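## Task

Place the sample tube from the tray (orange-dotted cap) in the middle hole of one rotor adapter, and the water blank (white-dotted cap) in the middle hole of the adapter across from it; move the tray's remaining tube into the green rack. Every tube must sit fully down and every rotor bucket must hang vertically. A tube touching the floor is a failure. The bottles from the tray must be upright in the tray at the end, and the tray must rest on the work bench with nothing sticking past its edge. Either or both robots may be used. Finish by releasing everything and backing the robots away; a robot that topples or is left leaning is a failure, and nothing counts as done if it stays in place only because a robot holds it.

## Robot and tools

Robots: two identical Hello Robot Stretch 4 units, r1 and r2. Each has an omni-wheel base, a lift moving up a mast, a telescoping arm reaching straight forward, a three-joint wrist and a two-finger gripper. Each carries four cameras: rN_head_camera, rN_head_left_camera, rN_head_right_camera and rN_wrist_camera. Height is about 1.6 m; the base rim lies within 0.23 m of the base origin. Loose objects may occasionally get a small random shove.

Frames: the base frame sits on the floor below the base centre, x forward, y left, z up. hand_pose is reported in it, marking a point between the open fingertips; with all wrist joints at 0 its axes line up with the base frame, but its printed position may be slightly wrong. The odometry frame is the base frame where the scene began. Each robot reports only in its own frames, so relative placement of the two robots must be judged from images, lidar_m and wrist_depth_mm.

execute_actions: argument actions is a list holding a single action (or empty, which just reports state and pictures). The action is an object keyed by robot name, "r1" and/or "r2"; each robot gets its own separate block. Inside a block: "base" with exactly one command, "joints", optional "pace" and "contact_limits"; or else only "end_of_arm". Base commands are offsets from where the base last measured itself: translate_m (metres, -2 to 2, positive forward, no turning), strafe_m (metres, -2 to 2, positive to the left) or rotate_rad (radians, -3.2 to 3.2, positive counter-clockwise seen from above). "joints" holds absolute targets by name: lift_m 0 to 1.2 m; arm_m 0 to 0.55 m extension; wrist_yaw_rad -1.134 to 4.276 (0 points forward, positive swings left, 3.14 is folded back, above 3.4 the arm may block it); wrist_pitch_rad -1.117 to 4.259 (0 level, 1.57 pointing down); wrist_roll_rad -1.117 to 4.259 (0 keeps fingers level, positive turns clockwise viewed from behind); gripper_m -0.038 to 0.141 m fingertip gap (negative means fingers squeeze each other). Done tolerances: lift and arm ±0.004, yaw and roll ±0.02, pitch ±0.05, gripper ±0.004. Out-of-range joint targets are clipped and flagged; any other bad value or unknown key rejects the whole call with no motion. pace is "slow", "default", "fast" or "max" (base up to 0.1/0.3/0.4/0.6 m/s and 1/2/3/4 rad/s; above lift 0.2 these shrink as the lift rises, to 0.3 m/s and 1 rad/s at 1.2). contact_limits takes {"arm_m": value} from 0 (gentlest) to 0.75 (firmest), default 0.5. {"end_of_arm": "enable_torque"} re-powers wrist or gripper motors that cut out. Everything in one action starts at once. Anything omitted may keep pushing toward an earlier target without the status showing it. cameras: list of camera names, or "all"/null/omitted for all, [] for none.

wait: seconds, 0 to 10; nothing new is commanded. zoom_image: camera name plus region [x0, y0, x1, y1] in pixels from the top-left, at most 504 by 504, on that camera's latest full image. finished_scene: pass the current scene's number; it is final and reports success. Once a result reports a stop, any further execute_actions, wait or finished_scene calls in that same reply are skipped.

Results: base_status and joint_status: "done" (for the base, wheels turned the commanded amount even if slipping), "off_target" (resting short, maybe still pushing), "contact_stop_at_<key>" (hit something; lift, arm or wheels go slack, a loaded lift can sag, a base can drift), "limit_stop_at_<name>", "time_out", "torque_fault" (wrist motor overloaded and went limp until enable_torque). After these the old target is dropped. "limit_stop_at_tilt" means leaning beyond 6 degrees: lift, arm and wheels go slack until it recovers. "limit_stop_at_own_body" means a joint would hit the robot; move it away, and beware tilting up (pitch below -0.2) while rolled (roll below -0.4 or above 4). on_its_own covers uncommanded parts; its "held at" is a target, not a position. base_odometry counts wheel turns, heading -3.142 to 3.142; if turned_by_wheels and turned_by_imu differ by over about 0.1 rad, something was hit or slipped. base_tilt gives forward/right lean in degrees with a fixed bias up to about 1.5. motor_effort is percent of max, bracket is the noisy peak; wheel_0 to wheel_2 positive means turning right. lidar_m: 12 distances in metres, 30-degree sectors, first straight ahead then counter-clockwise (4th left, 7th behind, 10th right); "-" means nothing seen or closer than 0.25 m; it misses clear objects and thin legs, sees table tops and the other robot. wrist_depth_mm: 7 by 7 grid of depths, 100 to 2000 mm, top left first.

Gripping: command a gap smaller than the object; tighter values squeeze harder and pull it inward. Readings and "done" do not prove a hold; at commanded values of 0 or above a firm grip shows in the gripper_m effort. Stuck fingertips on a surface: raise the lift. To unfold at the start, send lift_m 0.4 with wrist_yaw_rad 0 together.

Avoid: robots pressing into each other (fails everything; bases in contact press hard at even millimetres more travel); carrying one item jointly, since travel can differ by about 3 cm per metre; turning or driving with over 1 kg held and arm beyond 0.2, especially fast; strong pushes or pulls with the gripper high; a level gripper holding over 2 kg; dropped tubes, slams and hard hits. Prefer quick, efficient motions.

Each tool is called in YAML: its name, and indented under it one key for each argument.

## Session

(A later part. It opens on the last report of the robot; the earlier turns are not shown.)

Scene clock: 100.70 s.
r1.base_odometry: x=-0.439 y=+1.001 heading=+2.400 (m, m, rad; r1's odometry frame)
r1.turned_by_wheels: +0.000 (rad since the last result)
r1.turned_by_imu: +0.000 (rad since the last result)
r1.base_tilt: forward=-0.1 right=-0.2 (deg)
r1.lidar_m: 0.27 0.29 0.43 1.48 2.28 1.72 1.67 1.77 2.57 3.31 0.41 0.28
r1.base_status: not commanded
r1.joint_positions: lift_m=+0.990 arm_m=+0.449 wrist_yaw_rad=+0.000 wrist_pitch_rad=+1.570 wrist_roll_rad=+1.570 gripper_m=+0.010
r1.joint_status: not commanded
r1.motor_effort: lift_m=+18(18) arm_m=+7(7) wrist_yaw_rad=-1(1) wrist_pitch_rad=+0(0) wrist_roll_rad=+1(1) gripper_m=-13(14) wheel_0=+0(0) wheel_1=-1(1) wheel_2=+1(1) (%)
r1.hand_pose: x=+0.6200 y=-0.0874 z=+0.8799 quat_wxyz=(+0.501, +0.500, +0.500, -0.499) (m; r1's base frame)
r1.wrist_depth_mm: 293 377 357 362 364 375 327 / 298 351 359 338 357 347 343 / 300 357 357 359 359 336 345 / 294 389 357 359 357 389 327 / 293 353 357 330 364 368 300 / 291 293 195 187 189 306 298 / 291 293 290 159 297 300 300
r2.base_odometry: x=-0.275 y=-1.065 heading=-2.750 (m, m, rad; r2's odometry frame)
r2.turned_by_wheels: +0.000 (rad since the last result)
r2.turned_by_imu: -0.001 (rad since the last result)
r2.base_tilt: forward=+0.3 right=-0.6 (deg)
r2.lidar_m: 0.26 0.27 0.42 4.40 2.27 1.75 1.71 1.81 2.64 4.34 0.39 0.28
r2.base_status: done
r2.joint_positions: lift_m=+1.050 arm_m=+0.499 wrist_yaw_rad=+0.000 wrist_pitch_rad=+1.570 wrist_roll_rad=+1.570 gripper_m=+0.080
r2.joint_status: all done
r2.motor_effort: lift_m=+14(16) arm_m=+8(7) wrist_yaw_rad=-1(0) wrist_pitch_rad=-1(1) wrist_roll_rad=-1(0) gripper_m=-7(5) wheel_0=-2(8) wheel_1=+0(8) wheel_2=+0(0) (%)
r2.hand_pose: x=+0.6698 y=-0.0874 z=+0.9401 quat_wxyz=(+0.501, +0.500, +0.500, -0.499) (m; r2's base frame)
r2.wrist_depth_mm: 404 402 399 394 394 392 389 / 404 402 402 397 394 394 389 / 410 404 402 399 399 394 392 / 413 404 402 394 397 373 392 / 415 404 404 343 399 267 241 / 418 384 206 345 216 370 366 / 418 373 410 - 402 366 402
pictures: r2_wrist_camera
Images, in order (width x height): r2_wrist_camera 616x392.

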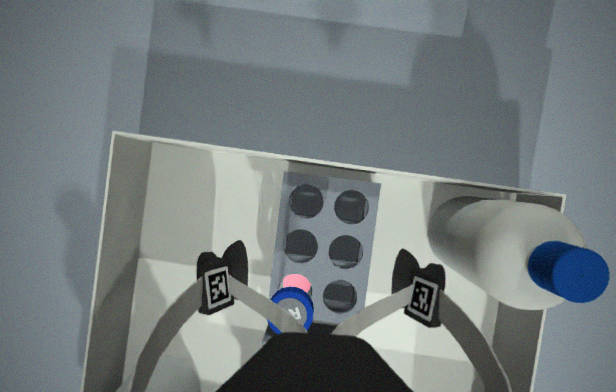

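execute_actions:
  actions:
    - {"r1":{"joints":{"lift_m":0.91},"pace":"slow"},"r2":{"base":{"strafe_m":0.045},"joints":{"arm_m":0.521}}}
  cameras: ["r1_wrist_camera","r2_wrist_camera"]

Scene clock: 106.73 s.
r1.base_odometry: x=-0.439 y=+1.001 heading=+2.400 (m, m, rad; r1's odometry frame)
r1.turned_by_wheels: +0.000 (rad since the last result)
r1.turned_by_imu: +0.001 (rad since the last result)
r1.base_tilt: forward=-0.2 right=-0.2 (deg)
r1.lidar_m: 0.29 0.31 0.45 1.48 2.27 1.71 1.67 1.77 2.57 3.32 0.38 0.30
r1.base_status: not commanded
r1.joint_positions: lift_m=+0.910 arm_m=+0.449 wrist_yaw_rad=+0.000 wrist_pitch_rad=+1.570 wrist_roll_rad=+1.570 gripper_m=+0.010
r1.joint_status: all done
r1.motor_effort: lift_m=+18(18) arm_m=+7(7) wrist_yaw_rad=-1(2) wrist_pitch_rad=+0(0) wrist_roll_rad=+1(1) gripper_m=-12(13) wheel_0=-1(0) wheel_1=-1(1) wheel_2=+1(1) (%)
r1.hand_pose: x=+0.6200 y=-0.0874 z=+0.7999 quat_wxyz=(+0.501, +0.500, +0.500, -0.499) (m; r1's base frame)
r1.wrist_depth_mm: 276 259 279 258 281 257 260 / 268 255 279 259 281 256 256 / 283 277 278 279 279 253 262 / 281 278 278 278 281 283 320 / 252 277 277 251 279 283 291 / 217 285 194 187 190 294 250 / 213 216 271 159 282 226 -
r2.base_odometry: x=-0.257 y=-1.107 heading=-2.750 (m, m, rad; r2's odometry frame)
r2.turned_by_wheels: +0.000 (rad since the last result)
r2.turned_by_imu: +0.000 (rad since the last result)
r2.base_tilt: forward=+0.1 right=-0.6 (deg)
r2.lidar_m: 0.28 0.27 0.44 4.38 2.28 1.76 1.70 1.83 2.62 4.39 0.38 0.28
r2.base_status: done
r2.joint_positions: lift_m=+1.050 arm_m=+0.520 wrist_yaw_rad=+0.000 wrist_pitch_rad=+1.570 wrist_roll_rad=+1.570 gripper_m=+0.080
r2.joint_status: all done
r2.motor_effort: lift_m=+14(14) arm_m=+7(8) wrist_yaw_rad=-1(0) wrist_pitch_rad=-1(1) wrist_roll_rad=-1(1) gripper_m=-5(4) wheel_0=+0(8) wheel_1=-1(6) wheel_2=+0(0) (%)
r2.hand_pose: x=+0.6908 y=-0.0874 z=+0.9401 quat_wxyz=(+0.500, +0.500, +0.500, -0.500) (m; r2's base frame)
r2.wrist_depth_mm: 402 402 397 394 392 392 389 / 404 402 399 397 394 394 389 / 410 402 402 394 368 382 334 / 410 404 404 394 392 322 252 / 413 407 404 343 368 397 340 / 413 404 206 351 216 399 370 / 418 298 357 - 402 397 399
pictures: r1_wrist_camera, r2_wrist_camera
Images, in order (width x height): r1_wrist_camera 616x392, r2_wrist_camera 616x392.

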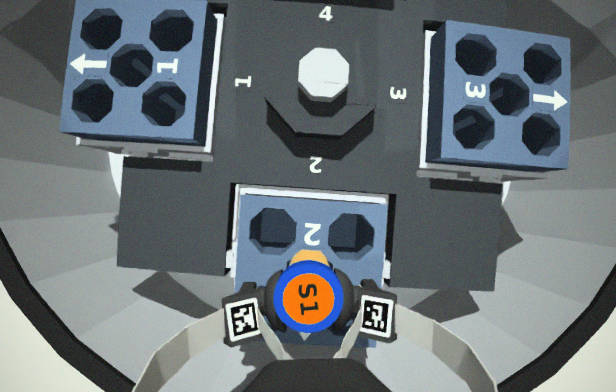

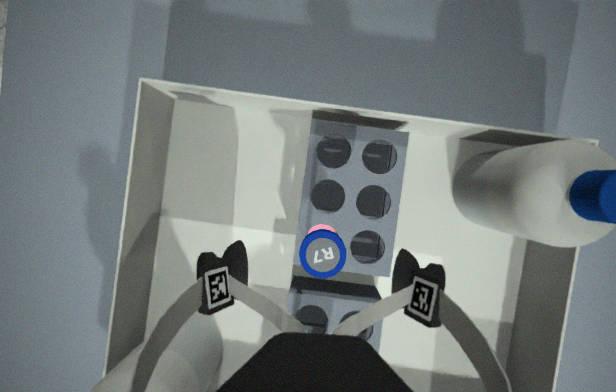

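execute_actions:
  actions:
    - {"r1":{"joints":{"gripper_m":0.06}},"r2":{"joints":{"lift_m":0.965}}}
  cameras: ["r1_wrist_camera","r2_wrist_camera"]

Scene clock: 110.67 s.
r1.base_odometry: x=-0.439 y=+1.001 heading=+2.400 (m, m, rad; r1's odometry frame)
r1.turned_by_wheels: +0.000 (rad since the last result)
r1.turned_by_imu: +0.001 (rad since the last result)
r1.base_tilt: forward=-0.1 right=-0.1 (deg)
r1.lidar_m: 0.28 0.30 0.45 1.47 2.28 1.71 1.67 1.79 2.54 3.30 0.40 0.29
r1.base_status: not commanded
r1.joint_positions: lift_m=+0.910 arm_m=+0.449 wrist_yaw_rad=+0.000 wrist_pitch_rad=+1.570 wrist_roll_rad=+1.570 gripper_m=+0.060
r1.joint_status: all done
r1.motor_effort: lift_m=+18(18) arm_m=+7(7) wrist_yaw_rad=-1(2) wrist_pitch_rad=+0(0) wrist_roll_rad=+0(1) gripper_m=-3(15) wheel_0=+0(0) wheel_1=-1(1) wheel_2=+1(1) (%)
r1.hand_pose: x=+0.6199 y=-0.0874 z=+0.7999 quat_wxyz=(+0.501, +0.500, +0.500, -0.499) (m; r1's base frame)
r1.wrist_depth_mm: 274 257 278 260 281 256 262 / 267 256 277 259 281 255 255 / 281 276 277 278 279 257 262 / 282 277 277 279 281 282 317 / 251 277 278 252 281 281 293 / 217 285 211 252 196 293 251 / 213 220 276 144 291 231 -
r2.base_odometry: x=-0.257 y=-1.107 heading=-2.750 (m, m, rad; r2's odometry frame)
r2.turned_by_wheels: +0.000 (rad since the last result)
r2.turned_by_imu: +0.000 (rad since the last result)
r2.base_tilt: forward=+0.1 right=-0.6 (deg)
r2.lidar_m: 0.26 0.28 0.44 4.36 2.24 1.75 1.71 1.83 2.61 4.37 0.37 0.29
r2.base_status: not commanded
r2.joint_positions: lift_m=+0.965 arm_m=+0.520 wrist_yaw_rad=+0.000 wrist_pitch_rad=+1.570 wrist_roll_rad=+1.570 gripper_m=+0.080
r2.joint_status: all done
r2.motor_effort: lift_m=+14(14) arm_m=+8(7) wrist_yaw_rad=+0(1) wrist_pitch_rad=+0(1) wrist_roll_rad=+3(1) gripper_m=-2(3) wheel_0=+0(0) wheel_1=-1(1) wheel_2=+0(0) (%)
r2.hand_pose: x=+0.6908 y=-0.0874 z=+0.8551 quat_wxyz=(+0.500, +0.500, +0.500, -0.500) (m; r2's base frame)
r2.wrist_depth_mm: 317 317 314 310 309 307 307 / 320 291 310 287 310 307 307 / 322 317 317 309 253 309 254 / 324 319 319 310 253 310 225 / 325 320 319 256 255 314 310 / 327 322 206 196 215 315 312 / 298 296 322 - 317 315 315
pictures: r1_wrist_camera, r2_wrist_camera
Images, in order (width x height): r1_wrist_camera 616x392, r2_wrist_camera 616x392.

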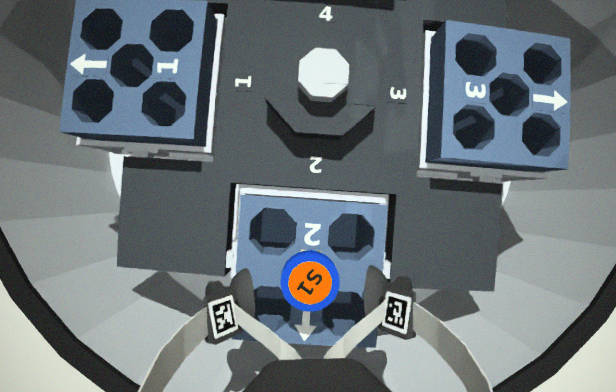

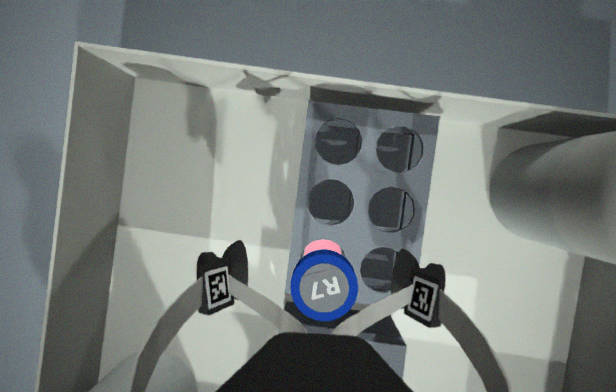

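execute_actions:
  actions:
    - {"r1":{"joints":{"lift_m":1.15,"gripper_m":0.08}},"r2":{"joints":{"gripper_m":0.01}}}
  cameras: []

execute_actions:
  actions:
    - {"r1":{"base":{"strafe_m":1.005},"joints":{"arm_m":0.3}},"r2":{"joints":{"lift_m":1.2}}}
  cameras: ["r2_wrist_camera","r2_head_camera"]

Scene clock: 126.93 s.
r1.base_odometry: x=-0.439 y=+1.001 heading=+2.400 (m, m, rad; r1's odometry frame)
r1.turned_by_wheels: +0.000 (rad since the last result)
r1.turned_by_imu: +0.001 (rad since the last result)
r1.base_tilt: forward=-0.2 right=+0.0 (deg)
r1.lidar_m: 0.28 0.31 0.45 1.47 2.26 1.72 1.67 1.75 2.58 3.30 0.39 0.29
r1.base_status: not commanded
r1.joint_positions: lift_m=+1.150 arm_m=+0.449 wrist_yaw_rad=+0.000 wrist_pitch_rad=+1.570 wrist_roll_rad=+1.570 gripper_m=+0.080
r1.joint_status: all done
r1.motor_effort: lift_m=+23(23) arm_m=+7(7) wrist_yaw_rad=-1(2) wrist_pitch_rad=+0(0) wrist_roll_rad=+1(1) gripper_m=+1(9) wheel_0=+0(1) wheel_1=-1(1) wheel_2=+1(1) (%)
r1.hand_pose: x=+0.6199 y=-0.0874 z=+1.0395 quat_wxyz=(+0.501, +0.500, +0.500, -0.499) (m; r1's base frame)
r1.wrist_depth_mm: 375 452 517 508 549 466 1281 / 387 449 521 517 521 473 1281 / 397 455 488 496 521 496 1281 / 402 452 517 521 521 488 1078 / 404 455 549 492 530 459 1042 / 399 452 203 480 200 459 1255 / 355 452 976 145 455 459 1281
r2.base_odometry: x=-0.257 y=-1.107 heading=-2.750 (m, m, rad; r2's odometry frame)
r2.turned_by_wheels: +0.000 (rad since the last result)
r2.turned_by_imu: -0.001 (rad since the last result)
r2.base_tilt: forward=+0.1 right=-0.6 (deg)
r2.lidar_m: 0.28 0.30 0.45 4.36 2.27 1.75 1.71 1.83 2.61 4.38 0.39 0.29
r2.base_status: not commanded
r2.joint_positions: lift_m=+0.965 arm_m=+0.520 wrist_yaw_rad=+0.000 wrist_pitch_rad=+1.570 wrist_roll_rad=+1.570 gripper_m=+0.010
r2.joint_status: all done
r2.motor_effort: lift_m=+14(14) arm_m=+7(8) wrist_yaw_rad=-1(1) wrist_pitch_rad=-2(1) wrist_roll_rad=+1(0) gripper_m=-11(12) wheel_0=+0(0) wheel_1=-1(1) wheel_2=+0(0) (%)
r2.hand_pose: x=+0.6907 y=-0.0874 z=+0.8551 quat_wxyz=(+0.500, +0.500, +0.500, -0.500) (m; r2's base frame)
r2.wrist_depth_mm: 319 315 314 312 310 307 306 / 320 291 314 289 310 309 307 / 322 317 314 307 252 310 255 / 322 319 317 307 254 309 225 / 325 319 319 255 255 314 310 / 329 324 189 190 189 314 312 / 298 287 322 - 317 317 314
pictures: none
No camera images: the call's "cameras" was empty. Leave "cameras" out to get every camera's image.

Scene clock: 131.60 s.
r1.base_odometry: x=-1.118 y=+0.260 heading=+2.400 (m, m, rad; r1's odometry frame)
r1.turned_by_wheels: +0.000 (rad since the last result)
r1.turned_by_imu: +0.000 (rad since the last result)
r1.base_tilt: forward=-0.1 right=-0.1 (deg)
r1.lidar_m: 0.34 0.37 0.55 4.43 2.19 1.66 1.61 1.71 2.49 1.15 0.47 0.36
r1.base_status: done
r1.joint_positions: lift_m=+1.150 arm_m=+0.301 wrist_yaw_rad=+0.000 wrist_pitch_rad=+1.570 wrist_roll_rad=+1.570 gripper_m=+0.080
r1.joint_status: all done
r1.motor_effort: lift_m=+22(23) arm_m=-7(6) wrist_yaw_rad=-2(1) wrist_pitch_rad=-1(0) wrist_roll_rad=+1(1) gripper_m=-5(2) wheel_0=+0(7) wheel_1=-1(11) wheel_2=+1(2) (%)
r1.hand_pose: x=+0.4723 y=-0.0874 z=+1.0396 quat_wxyz=(+0.500, +0.500, +0.500, -0.500) (m; r1's base frame)
r1.wrist_depth_mm: 496 496 500 496 512 1281 1255 / 500 500 496 500 504 1281 1308 / 496 496 504 500 504 1281 1281 / 496 500 500 504 508 1060 1281 / 492 436 436 504 1078 1060 1281 / 492 466 204 504 200 1060 1281 / 488 455 492 145 1281 1255 1255
r2.base_odometry: x=-0.257 y=-1.107 heading=-2.750 (m, m, rad; r2's odometry frame)
r2.turned_by_wheels: +0.000 (rad since the last result)
r2.turned_by_imu: +0.000 (rad since the last result)
r2.base_tilt: forward=+0.3 right=-0.6 (deg)
r2.lidar_m: 0.25 0.27 0.44 4.38 2.27 1.75 1.71 1.82 2.62 4.38 0.38 0.28
r2.base_status: not commanded
r2.joint_positions: lift_m=+1.200 arm_m=+0.520 wrist_yaw_rad=+0.000 wrist_pitch_rad=+1.570 wrist_roll_rad=+1.570 gripper_m=+0.010
r2.joint_status: all done
r2.motor_effort: lift_m=+23(22) arm_m=+8(7) wrist_yaw_rad=+0(3) wrist_pitch_rad=-3(3) wrist_roll_rad=+1(3) gripper_m=-12(17) wheel_0=+0(0) wheel_1=-1(1) wheel_2=+0(0) (%)
r2.hand_pose: x=+0.6907 y=-0.0874 z=+1.0893 quat_wxyz=(+0.500, +0.500, +0.500, -0.500) (m; r2's base frame)
r2.wrist_depth_mm: 1336 549 544 539 535 535 530 / 1308 549 549 544 539 539 535 / 1336 549 549 544 539 539 535 / 1138 559 554 549 544 407 539 / 1138 559 554 277 549 544 539 / 1336 564 189 189 188 549 549 / 1336 569 508 - 549 500 549
pictures: r2_head_camera, r2_wrist_camera
Images, in order (width x height): r2_head_camera 420x560, r2_wrist_camera 616x392.

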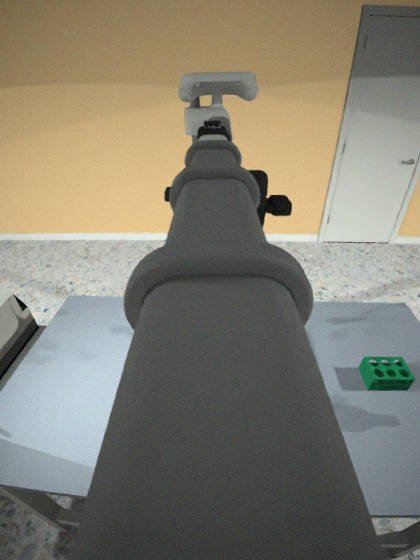

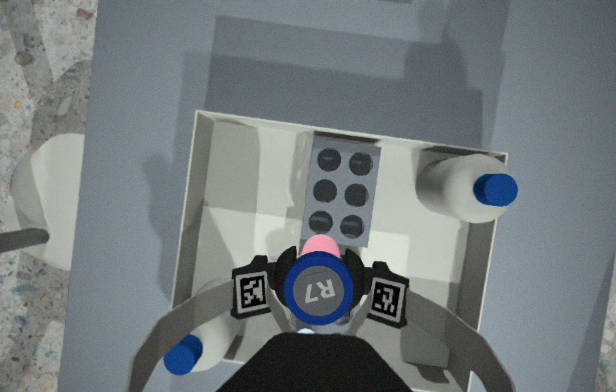

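execute_actions:
  actions:
    - {"r2":{"base":{"translate_m":-0.05}}}
  cameras: []

execute_actions:
  actions:
    - {"r2":{"base":{"strafe_m":-0.42}}}
  cameras: ["r2_wrist_camera"]

execute_actions:
  actions:
    - {"r1":{"base":{"translate_m":0.05},"joints":{"arm_m":0.487,"lift_m":1.05}}}
  cameras: ["r1_wrist_camera"]

Scene clock: 138.57 s.
r1.base_odometry: x=-1.118 y=+0.260 heading=+2.400 (m, m, rad; r1's odometry frame)
r1.turned_by_wheels: +0.000 (rad since the last result)
r1.turned_by_imu: +0.001 (rad since the last result)
r1.base_tilt: forward=-0.1 right=-0.1 (deg)
r1.lidar_m: 0.35 0.36 0.53 4.43 2.18 1.67 1.62 1.73 2.48 1.17 0.49 0.35
r1.base_status: not commanded
r1.joint_positions: lift_m=+1.150 arm_m=+0.301 wrist_yaw_rad=+0.000 wrist_pitch_rad=+1.570 wrist_roll_rad=+1.570 gripper_m=+0.080
r1.joint_status: not commanded
r1.motor_effort: lift_m=+22(22) arm_m=-7(7) wrist_yaw_rad=+0(2) wrist_pitch_rad=-1(1) wrist_roll_rad=-1(1) gripper_m=-1(3) wheel_0=+0(1) wheel_1=-1(2) wheel_2=+1(1) (%)
r1.hand_pose: x=+0.4723 y=-0.0874 z=+1.0396 quat_wxyz=(+0.500, +0.500, +0.500, -0.500) (m; r1's base frame)
r1.wrist_depth_mm: 492 496 500 504 508 1255 1281 / 496 496 504 504 508 1308 1281 / 496 496 500 500 504 1281 1281 / 496 500 496 504 508 1042 1281 / 496 436 439 504 1042 1060 1255 / 492 466 204 504 200 1060 1281 / 488 455 496 144 1255 1281 1281
r2.base_odometry: x=-0.211 y=-1.088 heading=-2.750 (m, m, rad; r2's odometry frame)
r2.turned_by_wheels: +0.000 (rad since the last result)
r2.turned_by_imu: -0.001 (rad since the last result)
r2.base_tilt: forward=+0.2 right=-0.7 (deg)
r2.lidar_m: 0.31 0.32 0.50 4.38 2.20 1.69 1.66 1.78 2.54 4.37 0.45 0.33
r2.base_status: done
r2.joint_positions: lift_m=+1.200 arm_m=+0.520 wrist_yaw_rad=+0.000 wrist_pitch_rad=+1.570 wrist_roll_rad=+1.570 gripper_m=+0.010
r2.joint_status: not commanded
r2.motor_effort: lift_m=+23(23) arm_m=+7(7) wrist_yaw_rad=-1(1) wrist_pitch_rad=-1(1) wrist_roll_rad=-2(1) gripper_m=-11(11) wheel_0=-2(4) wheel_1=-1(5) wheel_2=-1(7) (%)
r2.hand_pose: x=+0.6908 y=-0.0874 z=+1.0893 quat_wxyz=(+0.500, +0.500, +0.500, -0.500) (m; r2's base frame)
r2.wrist_depth_mm: 1281 554 544 539 535 535 535 / 1336 549 544 539 539 539 535 / 1118 559 549 544 539 544 539 / 569 559 554 521 477 544 549 / 564 564 554 278 549 549 544 / 569 512 189 190 189 554 1078 / 580 496 554 - 549 554 1308
pictures: none
No camera images: the call's "cameras" was empty. Leave "cameras" out to get every camera's image.

Scene clock: 141.30 s.
r1.base_odometry: x=-1.118 y=+0.260 heading=+2.400 (m, m, rad; r1's odometry frame)
r1.turned_by_wheels: +0.000 (rad since the last result)
r1.turned_by_imu: +0.001 (rad since the last result)
r1.base_tilt: forward=-0.1 right=-0.1 (deg)
r1.lidar_m: 0.34 0.36 0.53 4.43 2.17 1.67 1.61 1.73 2.48 1.18 0.47 0.34
r1.base_status: not commanded
r1.joint_positions: lift_m=+1.150 arm_m=+0.301 wrist_yaw_rad=+0.000 wrist_pitch_rad=+1.570 wrist_roll_rad=+1.570 gripper_m=+0.080
r1.joint_status: not commanded
r1.motor_effort: lift_m=+22(22) arm_m=-7(7) wrist_yaw_rad=-1(1) wrist_pitch_rad=-1(1) wrist_roll_rad=+0(1) gripper_m=-2(2) wheel_0=+0(1) wheel_1=-2(1) wheel_2=+1(1) (%)
r1.hand_pose: x=+0.4723 y=-0.0874 z=+1.0396 quat_wxyz=(+0.500, +0.500, +0.500, -0.500) (m; r1's base frame)
r1.wrist_depth_mm: 492 496 500 500 504 1281 1281 / 496 500 500 500 504 1255 1255 / 492 496 500 500 504 1281 1308 / 496 500 500 504 504 1060 1308 / 488 436 439 500 1060 1060 1308 / 492 466 203 500 200 1060 1308 / 492 452 496 145 1281 1255 1308
r2.base_odometry: x=-0.371 y=-0.700 heading=-2.750 (m, m, rad; r2's odometry frame)
r2.turned_by_wheels: +0.000 (rad since the last result)
r2.turned_by_imu: -0.001 (rad since the last result)
r2.base_tilt: forward=+0.3 right=-0.7 (deg)
r2.lidar_m: 0.28 0.31 0.48 2.01 2.29 1.74 1.68 1.82 2.57 3.95 0.41 0.29
r2.base_status: done
r2.joint_positions: lift_m=+1.200 arm_m=+0.520 wrist_yaw_rad=+0.000 wrist_pitch_rad=+1.570 wrist_roll_rad=+1.570 gripper_m=+0.010
r2.joint_status: not commanded
r2.motor_effort: lift_m=+23(23) arm_m=+7(7) wrist_yaw_rad=-2(1) wrist_pitch_rad=-1(3) wrist_roll_rad=+2(0) gripper_m=-13(10) wheel_0=-1(9) wheel_1=+1(8) wheel_2=+0(1) (%)
r2.hand_pose: x=+0.6908 y=-0.0874 z=+1.0893 quat_wxyz=(+0.500, +0.500, +0.500, -0.500) (m; r2's base frame)
r2.wrist_depth_mm: 1308 544 549 539 539 539 1255 / 1336 554 549 549 544 539 535 / 1308 554 549 544 549 539 539 / 1336 559 559 544 544 544 544 / 1336 564 559 277 549 549 539 / 1138 564 189 189 190 549 549 / 1078 564 564 - 554 549 549
pictures: r2_wrist_camera
Images, in order (width x height): r2_wrist_camera 616x392.

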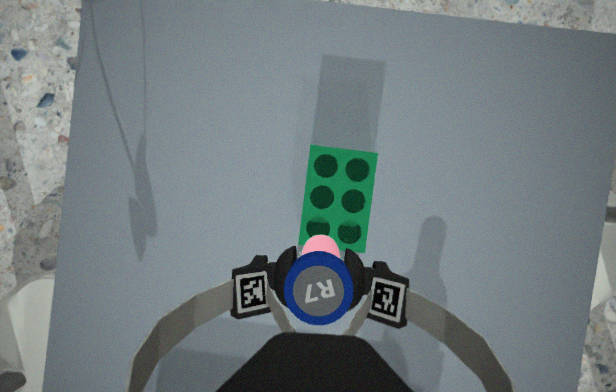

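Scene clock: 142.97 s.
r1.base_odometry: x=-1.155 y=+0.294 heading=+2.400 (m, m, rad; r1's odometry frame)
r1.turned_by_wheels: +0.000 (rad since the last result)
r1.turned_by_imu: +0.000 (rad since the last result)
r1.base_tilt: forward=-0.2 right=-0.1 (deg)
r1.lidar_m: 0.28 0.31 0.44 4.43 2.24 1.72 1.66 1.78 2.56 1.01 0.42 0.31
r1.base_status: done
r1.joint_positions: lift_m=+1.050 arm_m=+0.486 wrist_yaw_rad=+0.000 wrist_pitch_rad=+1.570 wrist_roll_rad=+1.570 gripper_m=+0.080
r1.joint_status: all done
r1.motor_effort: lift_m=+18(21) arm_m=+7(8) wrist_yaw_rad=+0(0) wrist_pitch_rad=+0(8) wrist_roll_rad=+1(1) gripper_m=-1(3) wheel_0=-1(5) wheel_1=+0(3) wheel_2=+1(6) (%)
r1.hand_pose: x=+0.6569 y=-0.0874 z=+0.9399 quat_wxyz=(+0.501, +0.500, +0.500, -0.499) (m; r1's base frame)
r1.wrist_depth_mm: 397 402 402 402 402 407 407 / 397 402 399 402 404 407 407 / 394 399 402 399 404 404 407 / 394 399 399 399 402 404 404 / 397 394 397 340 399 340 407 / 392 394 202 364 200 256 410 / 397 382 397 145 402 243 407
r2.base_odometry: x=-0.371 y=-0.700 heading=-2.750 (m, m, rad; r2's odometry frame)
r2.turned_by_wheels: +0.000 (rad since the last result)
r2.turned_by_imu: +0.000 (rad since the last result)
r2.base_tilt: forward=+0.2 right=-0.6 (deg)
r2.lidar_m: 0.28 0.32 0.46 2.03 2.27 1.72 1.68 1.79 2.58 3.96 0.41 0.30
r2.base_status: not commanded
r2.joint_positions: lift_m=+1.200 arm_m=+0.520 wrist_yaw_rad=+0.000 wrist_pitch_rad=+1.570 wrist_roll_rad=+1.570 gripper_m=+0.010
r2.joint_status: not commanded
r2.motor_effort: lift_m=+23(23) arm_m=+7(7) wrist_yaw_rad=-1(0) wrist_pitch_rad=-3(3) wrist_roll_rad=+4(1) gripper_m=-7(13) wheel_0=-1(1) wheel_1=+1(1) wheel_2=+0(0) (%)
r2.hand_pose: x=+0.6908 y=-0.0874 z=+1.0893 quat_wxyz=(+0.500, +0.500, +0.500, -0.500) (m; r2's base frame)
r2.wrist_depth_mm: 1308 549 544 539 539 530 1281 / 1336 554 549 544 539 539 530 / 1336 554 554 549 544 539 535 / 1336 559 559 544 544 544 544 / 1336 559 559 277 549 544 544 / 1118 564 189 189 189 554 549 / 1078 569 564 - 559 544 554
pictures: r1_wrist_camera
Images, in order (width x height): r1_wrist_camera 616x392.

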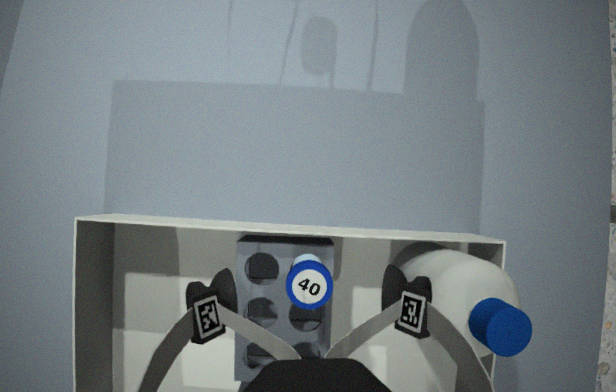

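execute_actions:
  actions:
    - {"r1":{"base":{"strafe_m":0.014},"joints":{"gripper_m":0.06}},"r2":{"base":{"strafe_m":0.01},"joints":{"lift_m":1.05}}}
  cameras: ["r2_wrist_camera"]

execute_actions:
  actions:
    - {"r1":{"joints":{"lift_m":0.965}}}
  cameras: ["r1_wrist_camera"]

Scene clock: 150.10 s.
r1.base_odometry: x=-1.164 y=+0.284 heading=+2.400 (m, m, rad; r1's odometry frame)
r1.turned_by_wheels: +0.000 (rad since the last result)
r1.turned_by_imu: +0.001 (rad since the last result)
r1.base_tilt: forward=-0.2 right=-0.1 (deg)
r1.lidar_m: 0.30 0.32 0.46 4.41 2.25 1.71 1.66 1.78 2.57 0.98 0.42 0.31
r1.base_status: done
r1.joint_positions: lift_m=+1.050 arm_m=+0.486 wrist_yaw_rad=+0.000 wrist_pitch_rad=+1.570 wrist_roll_rad=+1.570 gripper_m=+0.060
r1.joint_status: all done
r1.motor_effort: lift_m=+18(18) arm_m=+7(7) wrist_yaw_rad=-1(1) wrist_pitch_rad=-1(1) wrist_roll_rad=+0(0) gripper_m=-4(1) wheel_0=-2(8) wheel_1=+0(3) wheel_2=+1(1) (%)
r1.hand_pose: x=+0.6569 y=-0.0874 z=+0.9399 quat_wxyz=(+0.501, +0.500, +0.500, -0.499) (m; r1's base frame)
r1.wrist_depth_mm: 397 397 399 399 402 404 407 / 397 399 402 399 404 404 407 / 397 399 402 404 407 404 404 / 394 397 399 404 404 407 407 / 397 397 394 336 384 276 404 / 394 392 210 368 195 241 407 / 397 392 397 145 399 389 404
r2.base_odometry: x=-0.368 y=-0.709 heading=-2.750 (m, m, rad; r2's odometry frame)
r2.turned_by_wheels: +0.000 (rad since the last result)
r2.turned_by_imu: +0.000 (rad since the last result)
r2.base_tilt: forward=+0.2 right=-0.5 (deg)
r2.lidar_m: 0.29 0.31 0.49 4.78 2.28 1.71 1.67 1.81 2.56 3.95 0.41 0.30
r2.base_status: done
r2.joint_positions: lift_m=+1.050 arm_m=+0.520 wrist_yaw_rad=+0.000 wrist_pitch_rad=+1.570 wrist_roll_rad=+1.570 gripper_m=+0.010
r2.joint_status: all done
r2.motor_effort: lift_m=+14(20) arm_m=+7(7) wrist_yaw_rad=-1(1) wrist_pitch_rad=-2(2) wrist_roll_rad=+0(2) gripper_m=-12(9) wheel_0=+0(7) wheel_1=+1(6) wheel_2=+0(0) (%)
r2.hand_pose: x=+0.6908 y=-0.0874 z=+0.9401 quat_wxyz=(+0.500, +0.500, +0.500, -0.500) (m; r2's base frame)
r2.wrist_depth_mm: 402 399 397 394 392 392 387 / 407 404 402 397 394 392 392 / 407 407 404 399 394 397 392 / 410 407 407 397 397 397 397 / 413 410 402 276 399 402 399 / 418 413 189 189 190 402 399 / 418 415 413 - 404 402 402
pictures: r2_wrist_camera
Images, in order (width x height): r2_wrist_camera 616x392.

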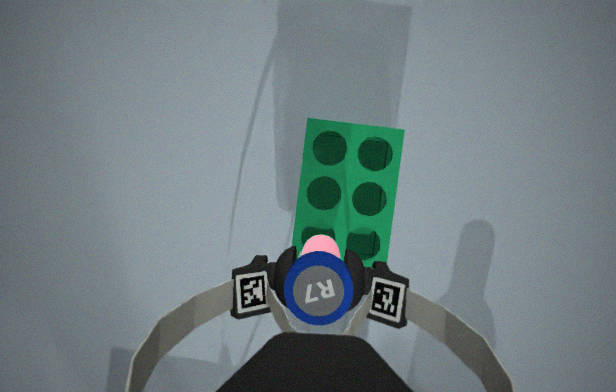

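Scene clock: 151.43 s.
r1.base_odometry: x=-1.164 y=+0.284 heading=+2.400 (m, m, rad; r1's odometry frame)
r1.turned_by_wheels: +0.000 (rad since the last result)
r1.turned_by_imu: +0.000 (rad since the last result)
r1.base_tilt: forward=-0.1 right=-0.1 (deg)
r1.lidar_m: 0.30 0.31 0.46 4.41 2.25 1.70 1.67 1.78 2.56 1.02 0.42 0.31
r1.base_status: not commanded
r1.joint_positions: lift_m=+0.965 arm_m=+0.486 wrist_yaw_rad=+0.000 wrist_pitch_rad=+1.570 wrist_roll_rad=+1.570 gripper_m=+0.060
r1.joint_status: all done
r1.motor_effort: lift_m=+18(17) arm_m=+7(7) wrist_yaw_rad=+1(1) wrist_pitch_rad=+0(0) wrist_roll_rad=+1(1) gripper_m=-4(0) wheel_0=-2(2) wheel_1=+0(0) wheel_2=+1(0) (%)
r1.hand_pose: x=+0.6569 y=-0.0874 z=+0.8549 quat_wxyz=(+0.501, +0.500, +0.500, -0.499) (m; r1's base frame)
r1.wrist_depth_mm: 314 312 315 319 319 322 320 / 310 310 315 317 319 319 320 / 312 315 315 317 319 320 320 / 312 314 314 317 317 319 322 / 293 310 309 255 315 242 264 / 294 312 211 193 195 189 173 / 294 310 253 145 315 176 -
r2.base_odometry: x=-0.368 y=-0.709 heading=-2.750 (m, m, rad; r2's odometry frame)
r2.turned_by_wheels: +0.000 (rad since the last result)
r2.turned_by_imu: +0.000 (rad since the last result)
r2.base_tilt: forward=+0.3 right=-0.7 (deg)
r2.lidar_m: 0.27 0.33 0.47 4.78 2.28 1.73 1.69 1.79 2.59 3.97 0.40 0.31
r2.base_status: not commanded
r2.joint_positions: lift_m=+1.050 arm_m=+0.520 wrist_yaw_rad=+0.000 wrist_pitch_rad=+1.570 wrist_roll_rad=+1.570 gripper_m=+0.010
r2.joint_status: not commanded
r2.motor_effort: lift_m=+14(14) arm_m=+7(7) wrist_yaw_rad=+1(1) wrist_pitch_rad=-2(2) wrist_roll_rad=+1(2) gripper_m=-12(14) wheel_0=+0(0) wheel_1=+1(1) wheel_2=+0(0) (%)
r2.hand_pose: x=+0.6908 y=-0.0874 z=+0.9401 quat_wxyz=(+0.500, +0.500, +0.500, -0.500) (m; r2's base frame)
r2.wrist_depth_mm: 402 399 399 394 394 392 387 / 404 402 399 397 394 394 392 / 407 404 404 394 397 397 392 / 413 410 404 397 399 397 394 / 410 410 407 277 399 402 397 / 418 413 190 189 190 402 402 / 421 413 413 - 407 402 402
pictures: r1_wrist_camera
Images, in order (width x height): r1_wrist_camera 616x392.

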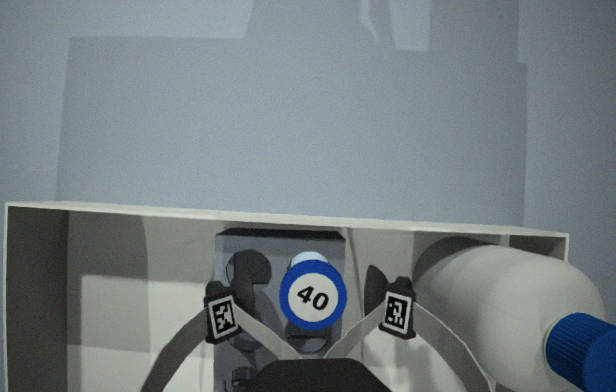

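execute_actions:
  actions:
    - {"r1":{"joints":{"gripper_m":0.01}},"r2":{"joints":{"lift_m":0.975},"pace":"slow"}}
  cameras: ["r2_wrist_camera"]

Scene clock: 155.37 s.
r1.base_odometry: x=-1.164 y=+0.284 heading=+2.400 (m, m, rad; r1's odometry frame)
r1.turned_by_wheels: +0.000 (rad since the last result)
r1.turned_by_imu: +0.001 (rad since the last result)
r1.base_tilt: forward=-0.1 right=+0.0 (deg)
r1.lidar_m: 0.29 0.32 0.44 4.42 2.22 1.70 1.67 1.77 2.53 1.00 0.40 0.32
r1.base_status: not commanded
r1.joint_positions: lift_m=+0.965 arm_m=+0.486 wrist_yaw_rad=+0.000 wrist_pitch_rad=+1.570 wrist_roll_rad=+1.570 gripper_m=+0.010
r1.joint_status: all done
r1.motor_effort: lift_m=+18(18) arm_m=+7(7) wrist_yaw_rad=-1(1) wrist_pitch_rad=+0(0) wrist_roll_rad=+0(0) gripper_m=-12(10) wheel_0=-2(2) wheel_1=+0(0) wheel_2=+1(1) (%)
r1.hand_pose: x=+0.6569 y=-0.0874 z=+0.8549 quat_wxyz=(+0.501, +0.500, +0.500, -0.499) (m; r1's base frame)
r1.wrist_depth_mm: 312 315 314 317 319 324 320 / 312 315 315 319 319 320 322 / 314 314 315 317 319 319 322 / 312 312 314 317 319 322 320 / 294 310 309 253 315 241 264 / 294 310 195 187 191 189 174 / 294 310 251 160 315 176 -
r2.base_odometry: x=-0.368 y=-0.709 heading=-2.750 (m, m, rad; r2's odometry frame)
r2.turned_by_wheels: +0.000 (rad since the last result)
r2.turned_by_imu: +0.000 (rad since the last result)
r2.base_tilt: forward=+0.2 right=-0.6 (deg)
r2.lidar_m: 0.29 0.32 0.48 4.79 2.27 1.72 1.68 1.81 2.58 3.97 0.39 0.30
r2.base_status: not commanded
r2.joint_positions: lift_m=+0.975 arm_m=+0.520 wrist_yaw_rad=+0.000 wrist_pitch_rad=+1.570 wrist_roll_rad=+1.570 gripper_m=+0.010
r2.joint_status: all done
r2.motor_effort: lift_m=+14(15) arm_m=+7(7) wrist_yaw_rad=-1(2) wrist_pitch_rad=+0(1) wrist_roll_rad=+1(1) gripper_m=-12(10) wheel_0=+0(0) wheel_1=+1(1) wheel_2=+0(0) (%)
r2.hand_pose: x=+0.6909 y=-0.0874 z=+0.8651 quat_wxyz=(+0.501, +0.500, +0.500, -0.499) (m; r2's base frame)
r2.wrist_depth_mm: 327 325 324 320 319 317 315 / 329 329 325 324 320 317 319 / 334 330 327 320 266 322 322 / 336 332 329 322 301 325 322 / 338 334 332 267 267 325 325 / 336 338 189 190 190 327 325 / 342 338 336 - 332 327 327
pictures: r2_wrist_camera
Images, in order (width x height): r2_wrist_camera 616x392.

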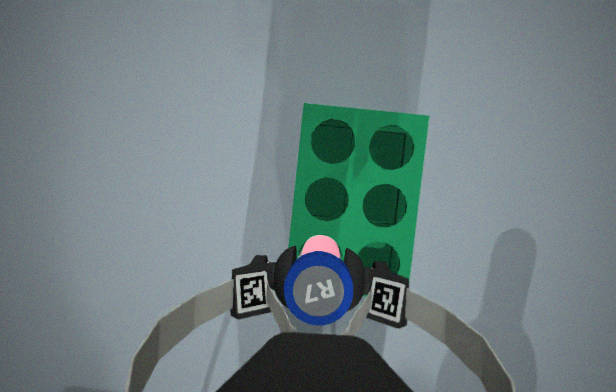

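execute_actions:
  actions:
    - {"r1":{"joints":{"lift_m":1.2}},"r2":{"joints":{"gripper_m":0.08}}}
  cameras: []

execute_actions:
  actions:
    - {"r1":{"base":{"translate_m":-0.05},"joints":{"arm_m":0.432}},"r2":{"joints":{"lift_m":1.15}}}
  cameras: ["r1_wrist_camera","r2_wrist_camera"]

execute_actions:
  actions:
    - {"r1":{"base":{"strafe_m":-1.29},"joints":{"lift_m":1.1}},"r2":{"base":{"translate_m":-0.5},"joints":{"arm_m":0}}}
  cameras: ["r1_wrist_camera"]

Scene clock: 165.20 s.
r1.base_odometry: x=-1.164 y=+0.284 heading=+2.400 (m, m, rad; r1's odometry frame)
r1.turned_by_wheels: +0.000 (rad since the last result)
r1.turned_by_imu: +0.001 (rad since the last result)
r1.base_tilt: forward=-0.1 right=-0.1 (deg)
r1.lidar_m: 0.28 0.32 0.47 4.41 2.25 1.72 1.66 1.77 2.55 1.01 0.42 0.31
r1.base_status: not commanded
r1.joint_positions: lift_m=+1.199 arm_m=+0.486 wrist_yaw_rad=+0.000 wrist_pitch_rad=+1.570 wrist_roll_rad=+1.570 gripper_m=+0.010
r1.joint_status: all done
r1.motor_effort: lift_m=+23(24) arm_m=+7(7) wrist_yaw_rad=-1(2) wrist_pitch_rad=-1(0) wrist_roll_rad=+1(1) gripper_m=-9(10) wheel_0=-2(2) wheel_1=+0(0) wheel_2=+0(1) (%)
r1.hand_pose: x=+0.6569 y=-0.0874 z=+1.0889 quat_wxyz=(+0.501, +0.500, +0.500, -0.499) (m; r1's base frame)
r1.wrist_depth_mm: 544 549 549 554 559 554 1308 / 544 544 549 549 559 549 1336 / 549 549 554 549 554 564 1308 / 544 544 544 559 554 559 1118 / 549 544 549 521 421 559 1118 / 544 544 195 187 190 554 1336 / 544 544 496 160 554 559 1366
r2.base_odometry: x=-0.368 y=-0.709 heading=-2.750 (m, m, rad; r2's odometry frame)
r2.turned_by_wheels: +0.000 (rad since the last result)
r2.turned_by_imu: -0.001 (rad since the last result)
r2.base_tilt: forward=+0.3 right=-0.7 (deg)
r2.lidar_m: 0.27 0.32 0.47 4.78 2.30 1.73 1.68 1.79 2.59 3.97 0.41 0.31
r2.base_status: not commanded
r2.joint_positions: lift_m=+0.975 arm_m=+0.520 wrist_yaw_rad=+0.000 wrist_pitch_rad=+1.570 wrist_roll_rad=+1.570 gripper_m=+0.080
r2.joint_status: all done
r2.motor_effort: lift_m=+14(13) arm_m=+7(7) wrist_yaw_rad=+1(0) wrist_pitch_rad=-1(2) wrist_roll_rad=-2(1) gripper_m=-2(14) wheel_0=+0(0) wheel_1=+1(1) wheel_2=+0(0) (%)
r2.hand_pose: x=+0.6909 y=-0.0874 z=+0.8651 quat_wxyz=(+0.501, +0.500, +0.500, -0.499) (m; r2's base frame)
r2.wrist_depth_mm: 329 325 325 320 320 317 315 / 330 327 325 324 322 320 317 / 332 330 327 320 266 320 320 / 334 332 329 322 301 322 320 / 336 334 332 268 268 325 324 / 338 336 206 208 215 327 325 / 342 338 336 - 330 329 327
pictures: none
No camera images: the call's "cameras" was empty. Leave "cameras" out to get every camera's image.

Scene clock: 167.00 s.
r1.base_odometry: x=-1.127 y=+0.250 heading=+2.399 (m, m, rad; r1's odometry frame)
r1.turned_by_wheels: +0.000 (rad since the last result)
r1.turned_by_imu: +0.000 (rad since the last result)
r1.base_tilt: forward=-0.2 right=-0.2 (deg)
r1.lidar_m: 0.33 0.37 0.54 4.41 2.19 1.67 1.60 1.73 2.48 1.17 0.49 0.37
r1.base_status: done
r1.joint_positions: lift_m=+1.199 arm_m=+0.433 wrist_yaw_rad=+0.000 wrist_pitch_rad=+1.570 wrist_roll_rad=+1.570 gripper_m=+0.010
r1.joint_status: all done
r1.motor_effort: lift_m=+23(23) arm_m=-7(6) wrist_yaw_rad=-1(0) wrist_pitch_rad=-1(1) wrist_roll_rad=+2(0) gripper_m=-12(13) wheel_0=+0(6) wheel_1=-1(6) wheel_2=+0(8) (%)
r1.hand_pose: x=+0.6043 y=-0.0874 z=+1.0889 quat_wxyz=(+0.501, +0.500, +0.500, -0.499) (m; r1's base frame)
r1.wrist_depth_mm: 539 544 549 549 554 1336 1308 / 535 544 554 544 554 1308 1336 / 539 539 549 549 549 1366 1308 / 549 539 544 554 554 1118 1336 / 539 544 521 410 544 1118 1205 / 539 549 195 187 190 1118 1336 / 539 500 488 160 559 1281 1336
r2.base_odometry: x=-0.368 y=-0.709 heading=-2.750 (m, m, rad; r2's odometry frame)
r2.turned_by_wheels: +0.000 (rad since the last result)
r2.turned_by_imu: +0.000 (rad since the last result)
r2.base_tilt: forward=+0.3 right=-0.5 (deg)
r2.lidar_m: 0.28 0.32 0.49 4.80 2.27 1.74 1.69 1.78 2.60 3.98 0.40 0.31
r2.base_status: not commanded
r2.joint_positions: lift_m=+1.150 arm_m=+0.520 wrist_yaw_rad=+0.000 wrist_pitch_rad=+1.570 wrist_roll_rad=+1.570 gripper_m=+0.080
r2.joint_status: all done
r2.motor_effort: lift_m=+23(25) arm_m=+8(7) wrist_yaw_rad=+0(0) wrist_pitch_rad=-1(1) wrist_roll_rad=+2(2) gripper_m=+0(5) wheel_0=+0(0) wheel_1=+1(1) wheel_2=+0(0) (%)
r2.hand_pose: x=+0.6909 y=-0.0874 z=+1.0394 quat_wxyz=(+0.501, +0.500, +0.500, -0.499) (m; r2's base frame)
r2.wrist_depth_mm: 1255 504 496 492 488 484 484 / 1281 500 500 500 488 488 488 / 504 504 504 496 492 492 488 / 512 504 504 496 500 496 496 / 517 508 508 504 500 496 492 / 517 512 206 508 215 500 496 / 521 517 512 - 508 504 500
pictures: r1_wrist_camera, r2_wrist_camera
Images, in order (width x height): r1_wrist_camera 616x392, r2_wrist_camera 616x392.

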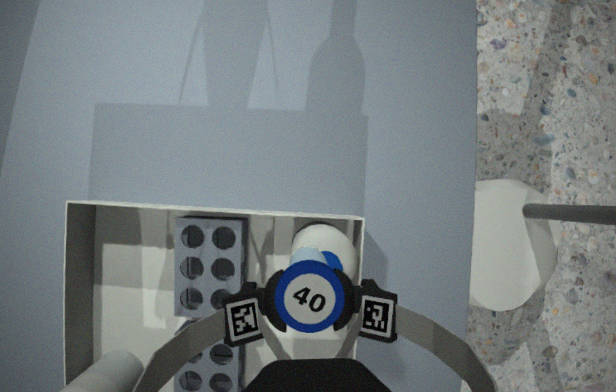

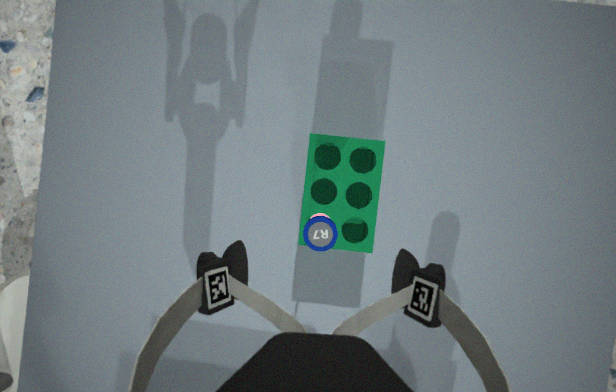

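Scene clock: 172.63 s.
r1.base_odometry: x=-0.256 y=+1.201 heading=+2.399 (m, m, rad; r1's odometry frame)
r1.turned_by_wheels: +0.000 (rad since the last result)
r1.turned_by_imu: +0.005 (rad since the last result)
r1.base_tilt: forward=-0.2 right=-0.2 (deg)
r1.lidar_m: 0.27 0.28 0.42 1.42 2.28 1.74 1.68 1.83 2.59 3.05 0.39 0.28
r1.base_status: done
r1.joint_positions: lift_m=+1.100 arm_m=+0.433 wrist_yaw_rad=+0.000 wrist_pitch_rad=+1.570 wrist_roll_rad=+1.570 gripper_m=+0.010
r1.joint_status: all done
r1.motor_effort: lift_m=+19(22) arm_m=-7(7) wrist_yaw_rad=-2(0) wrist_pitch_rad=+0(0) wrist_roll_rad=+1(1) gripper_m=-13(11) wheel_0=-2(5) wheel_1=+0(9) wheel_2=+1(0) (%)
r1.hand_pose: x=+0.6043 y=-0.0874 z=+0.9899 quat_wxyz=(+0.501, +0.500, +0.500, -0.499) (m; r1's base frame)
r1.wrist_depth_mm: 1182 1205 1205 1255 1229 1255 1255 / 1182 1229 654 1229 1205 1229 1205 / 375 402 404 407 407 413 1205 / 392 402 469 496 424 413 1025 / 397 402 466 439 473 410 1008 / 399 439 195 187 190 427 1138 / 399 407 442 159 452 410 1229
r2.base_odometry: x=+0.095 y=-0.518 heading=-2.750 (m, m, rad; r2's odometry frame)
r2.turned_by_wheels: +0.000 (rad since the last result)
r2.turned_by_imu: -0.001 (rad since the last result)
r2.base_tilt: forward=+0.1 right=-0.7 (deg)
r2.lidar_m: 0.78 0.85 1.21 3.71 1.61 1.24 1.19 1.27 1.82 3.94 4.18 0.84
r2.base_status: done
r2.joint_positions: lift_m=+1.150 arm_m=+0.001 wrist_yaw_rad=+0.000 wrist_pitch_rad=+1.570 wrist_roll_rad=+1.570 gripper_m=+0.080
r2.joint_status: all done
r2.motor_effort: lift_m=+23(23) arm_m=-7(6) wrist_yaw_rad=+0(0) wrist_pitch_rad=-3(3) wrist_roll_rad=-1(1) gripper_m=-6(1) wheel_0=-1(4) wheel_1=+1(5) wheel_2=+1(9) (%)
r2.hand_pose: x=+0.1724 y=-0.0874 z=+1.0394 quat_wxyz=(+0.500, +0.500, +0.500, -0.500) (m; r2's base frame)
r2.wrist_depth_mm: 1281 1281 1255 1229 1229 1255 1205 / 1281 1255 1229 1229 1229 1229 1229 / 1281 1255 1255 1229 1255 1229 1229 / 1308 1281 1255 1255 1042 1255 1229 / 1336 1255 1255 1281 1060 1255 421 / 1308 1308 206 1281 214 1255 1255 / 1308 1281 1308 - 1281 1281 1281
pictures: r1_wrist_camera
Images, in order (width x height): r1_wrist_camera 616x392.

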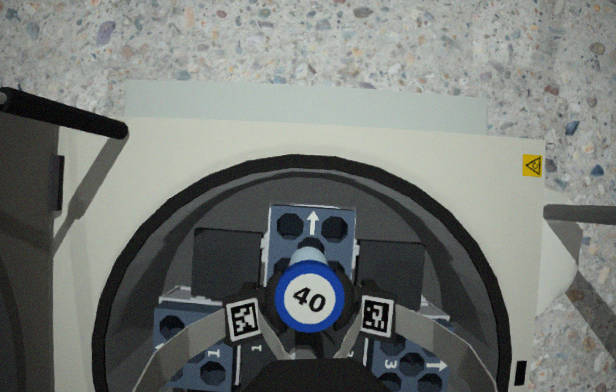

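execute_actions:
  actions:
    - {"r1":{"base":{"strafe_m":0.007},"joints":{"lift_m":0.99,"arm_m":0.426}}}
  cameras: ["r1_wrist_camera"]

Scene clock: 180.20 s.
r1.base_odometry: x=-0.260 y=+1.196 heading=+2.399 (m, m, rad; r1's odometry frame)
r1.turned_by_wheels: +0.000 (rad since the last result)
r1.turned_by_imu: +0.001 (rad since the last result)
r1.base_tilt: forward=+0.0 right=-0.2 (deg)
r1.lidar_m: 0.26 0.30 0.42 1.47 2.27 1.74 1.68 1.80 2.58 3.04 0.38 0.29
r1.base_status: done
r1.joint_positions: lift_m=+0.990 arm_m=+0.427 wrist_yaw_rad=+0.000 wrist_pitch_rad=+1.570 wrist_roll_rad=+1.570 gripper_m=+0.010
r1.joint_status: all done
r1.motor_effort: lift_m=+18(19) arm_m=-7(5) wrist_yaw_rad=+1(3) wrist_pitch_rad=-1(1) wrist_roll_rad=+1(1) gripper_m=-11(12) wheel_0=+2(7) wheel_1=-1(5) wheel_2=+1(2) (%)
r1.hand_pose: x=+0.5984 y=-0.0874 z=+0.8799 quat_wxyz=(+0.501, +0.500, +0.500, -0.499) (m; r1's base frame)
r1.wrist_depth_mm: 1118 1138 1098 1098 1118 1118 1078 / 293 294 544 549 559 559 1138 / 293 296 294 297 298 301 301 / 293 293 477 480 427 301 300 / 291 357 357 330 359 355 300 / 298 364 195 186 190 392 298 / 320 327 351 160 342 345 304
r2.base_odometry: x=+0.095 y=-0.518 heading=-2.750 (m, m, rad; r2's odometry frame)
r2.turned_by_wheels: +0.000 (rad since the last result)
r2.turned_by_imu: +0.000 (rad since the last result)
r2.base_tilt: forward=+0.3 right=-0.7 (deg)
r2.lidar_m: 0.80 0.87 1.23 3.75 1.59 1.20 1.17 1.26 1.85 3.94 4.18 0.84
r2.base_status: not commanded
r2.joint_positions: lift_m=+1.150 arm_m=+0.001 wrist_yaw_rad=+0.000 wrist_pitch_rad=+1.570 wrist_roll_rad=+1.570 gripper_m=+0.080
r2.joint_status: not commanded
r2.motor_effort: lift_m=+22(23) arm_m=-7(8) wrist_yaw_rad=-1(0) wrist_pitch_rad=-2(2) wrist_roll_rad=+0(0) gripper_m=-3(0) wheel_0=-2(1) wheel_1=+1(1) wheel_2=+1(1) (%)
r2.hand_pose: x=+0.1724 y=-0.0874 z=+1.0394 quat_wxyz=(+0.500, +0.500, +0.500, -0.500) (m; r2's base frame)
r2.wrist_depth_mm: 1255 1281 1255 1205 1255 1229 1205 / 1255 1255 1281 1255 1229 1205 1205 / 1281 1255 1281 1255 1229 1229 1229 / 1281 1281 1255 1281 1042 1229 1229 / 1308 1281 1281 1281 1042 1229 418 / 1308 1308 206 1281 216 1255 1229 / 1308 1281 1336 - 1281 1255 1281
pictures: r1_wrist_camera
Images, in order (width x height): r1_wrist_camera 616x392.

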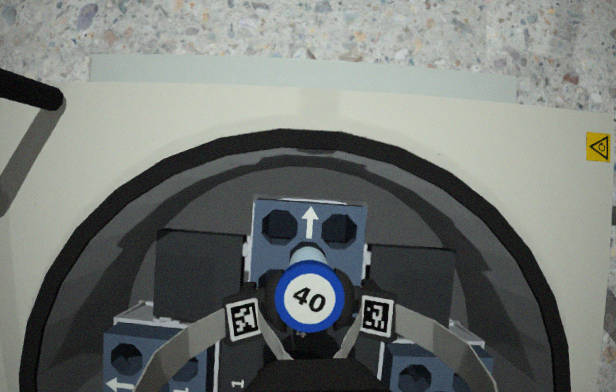

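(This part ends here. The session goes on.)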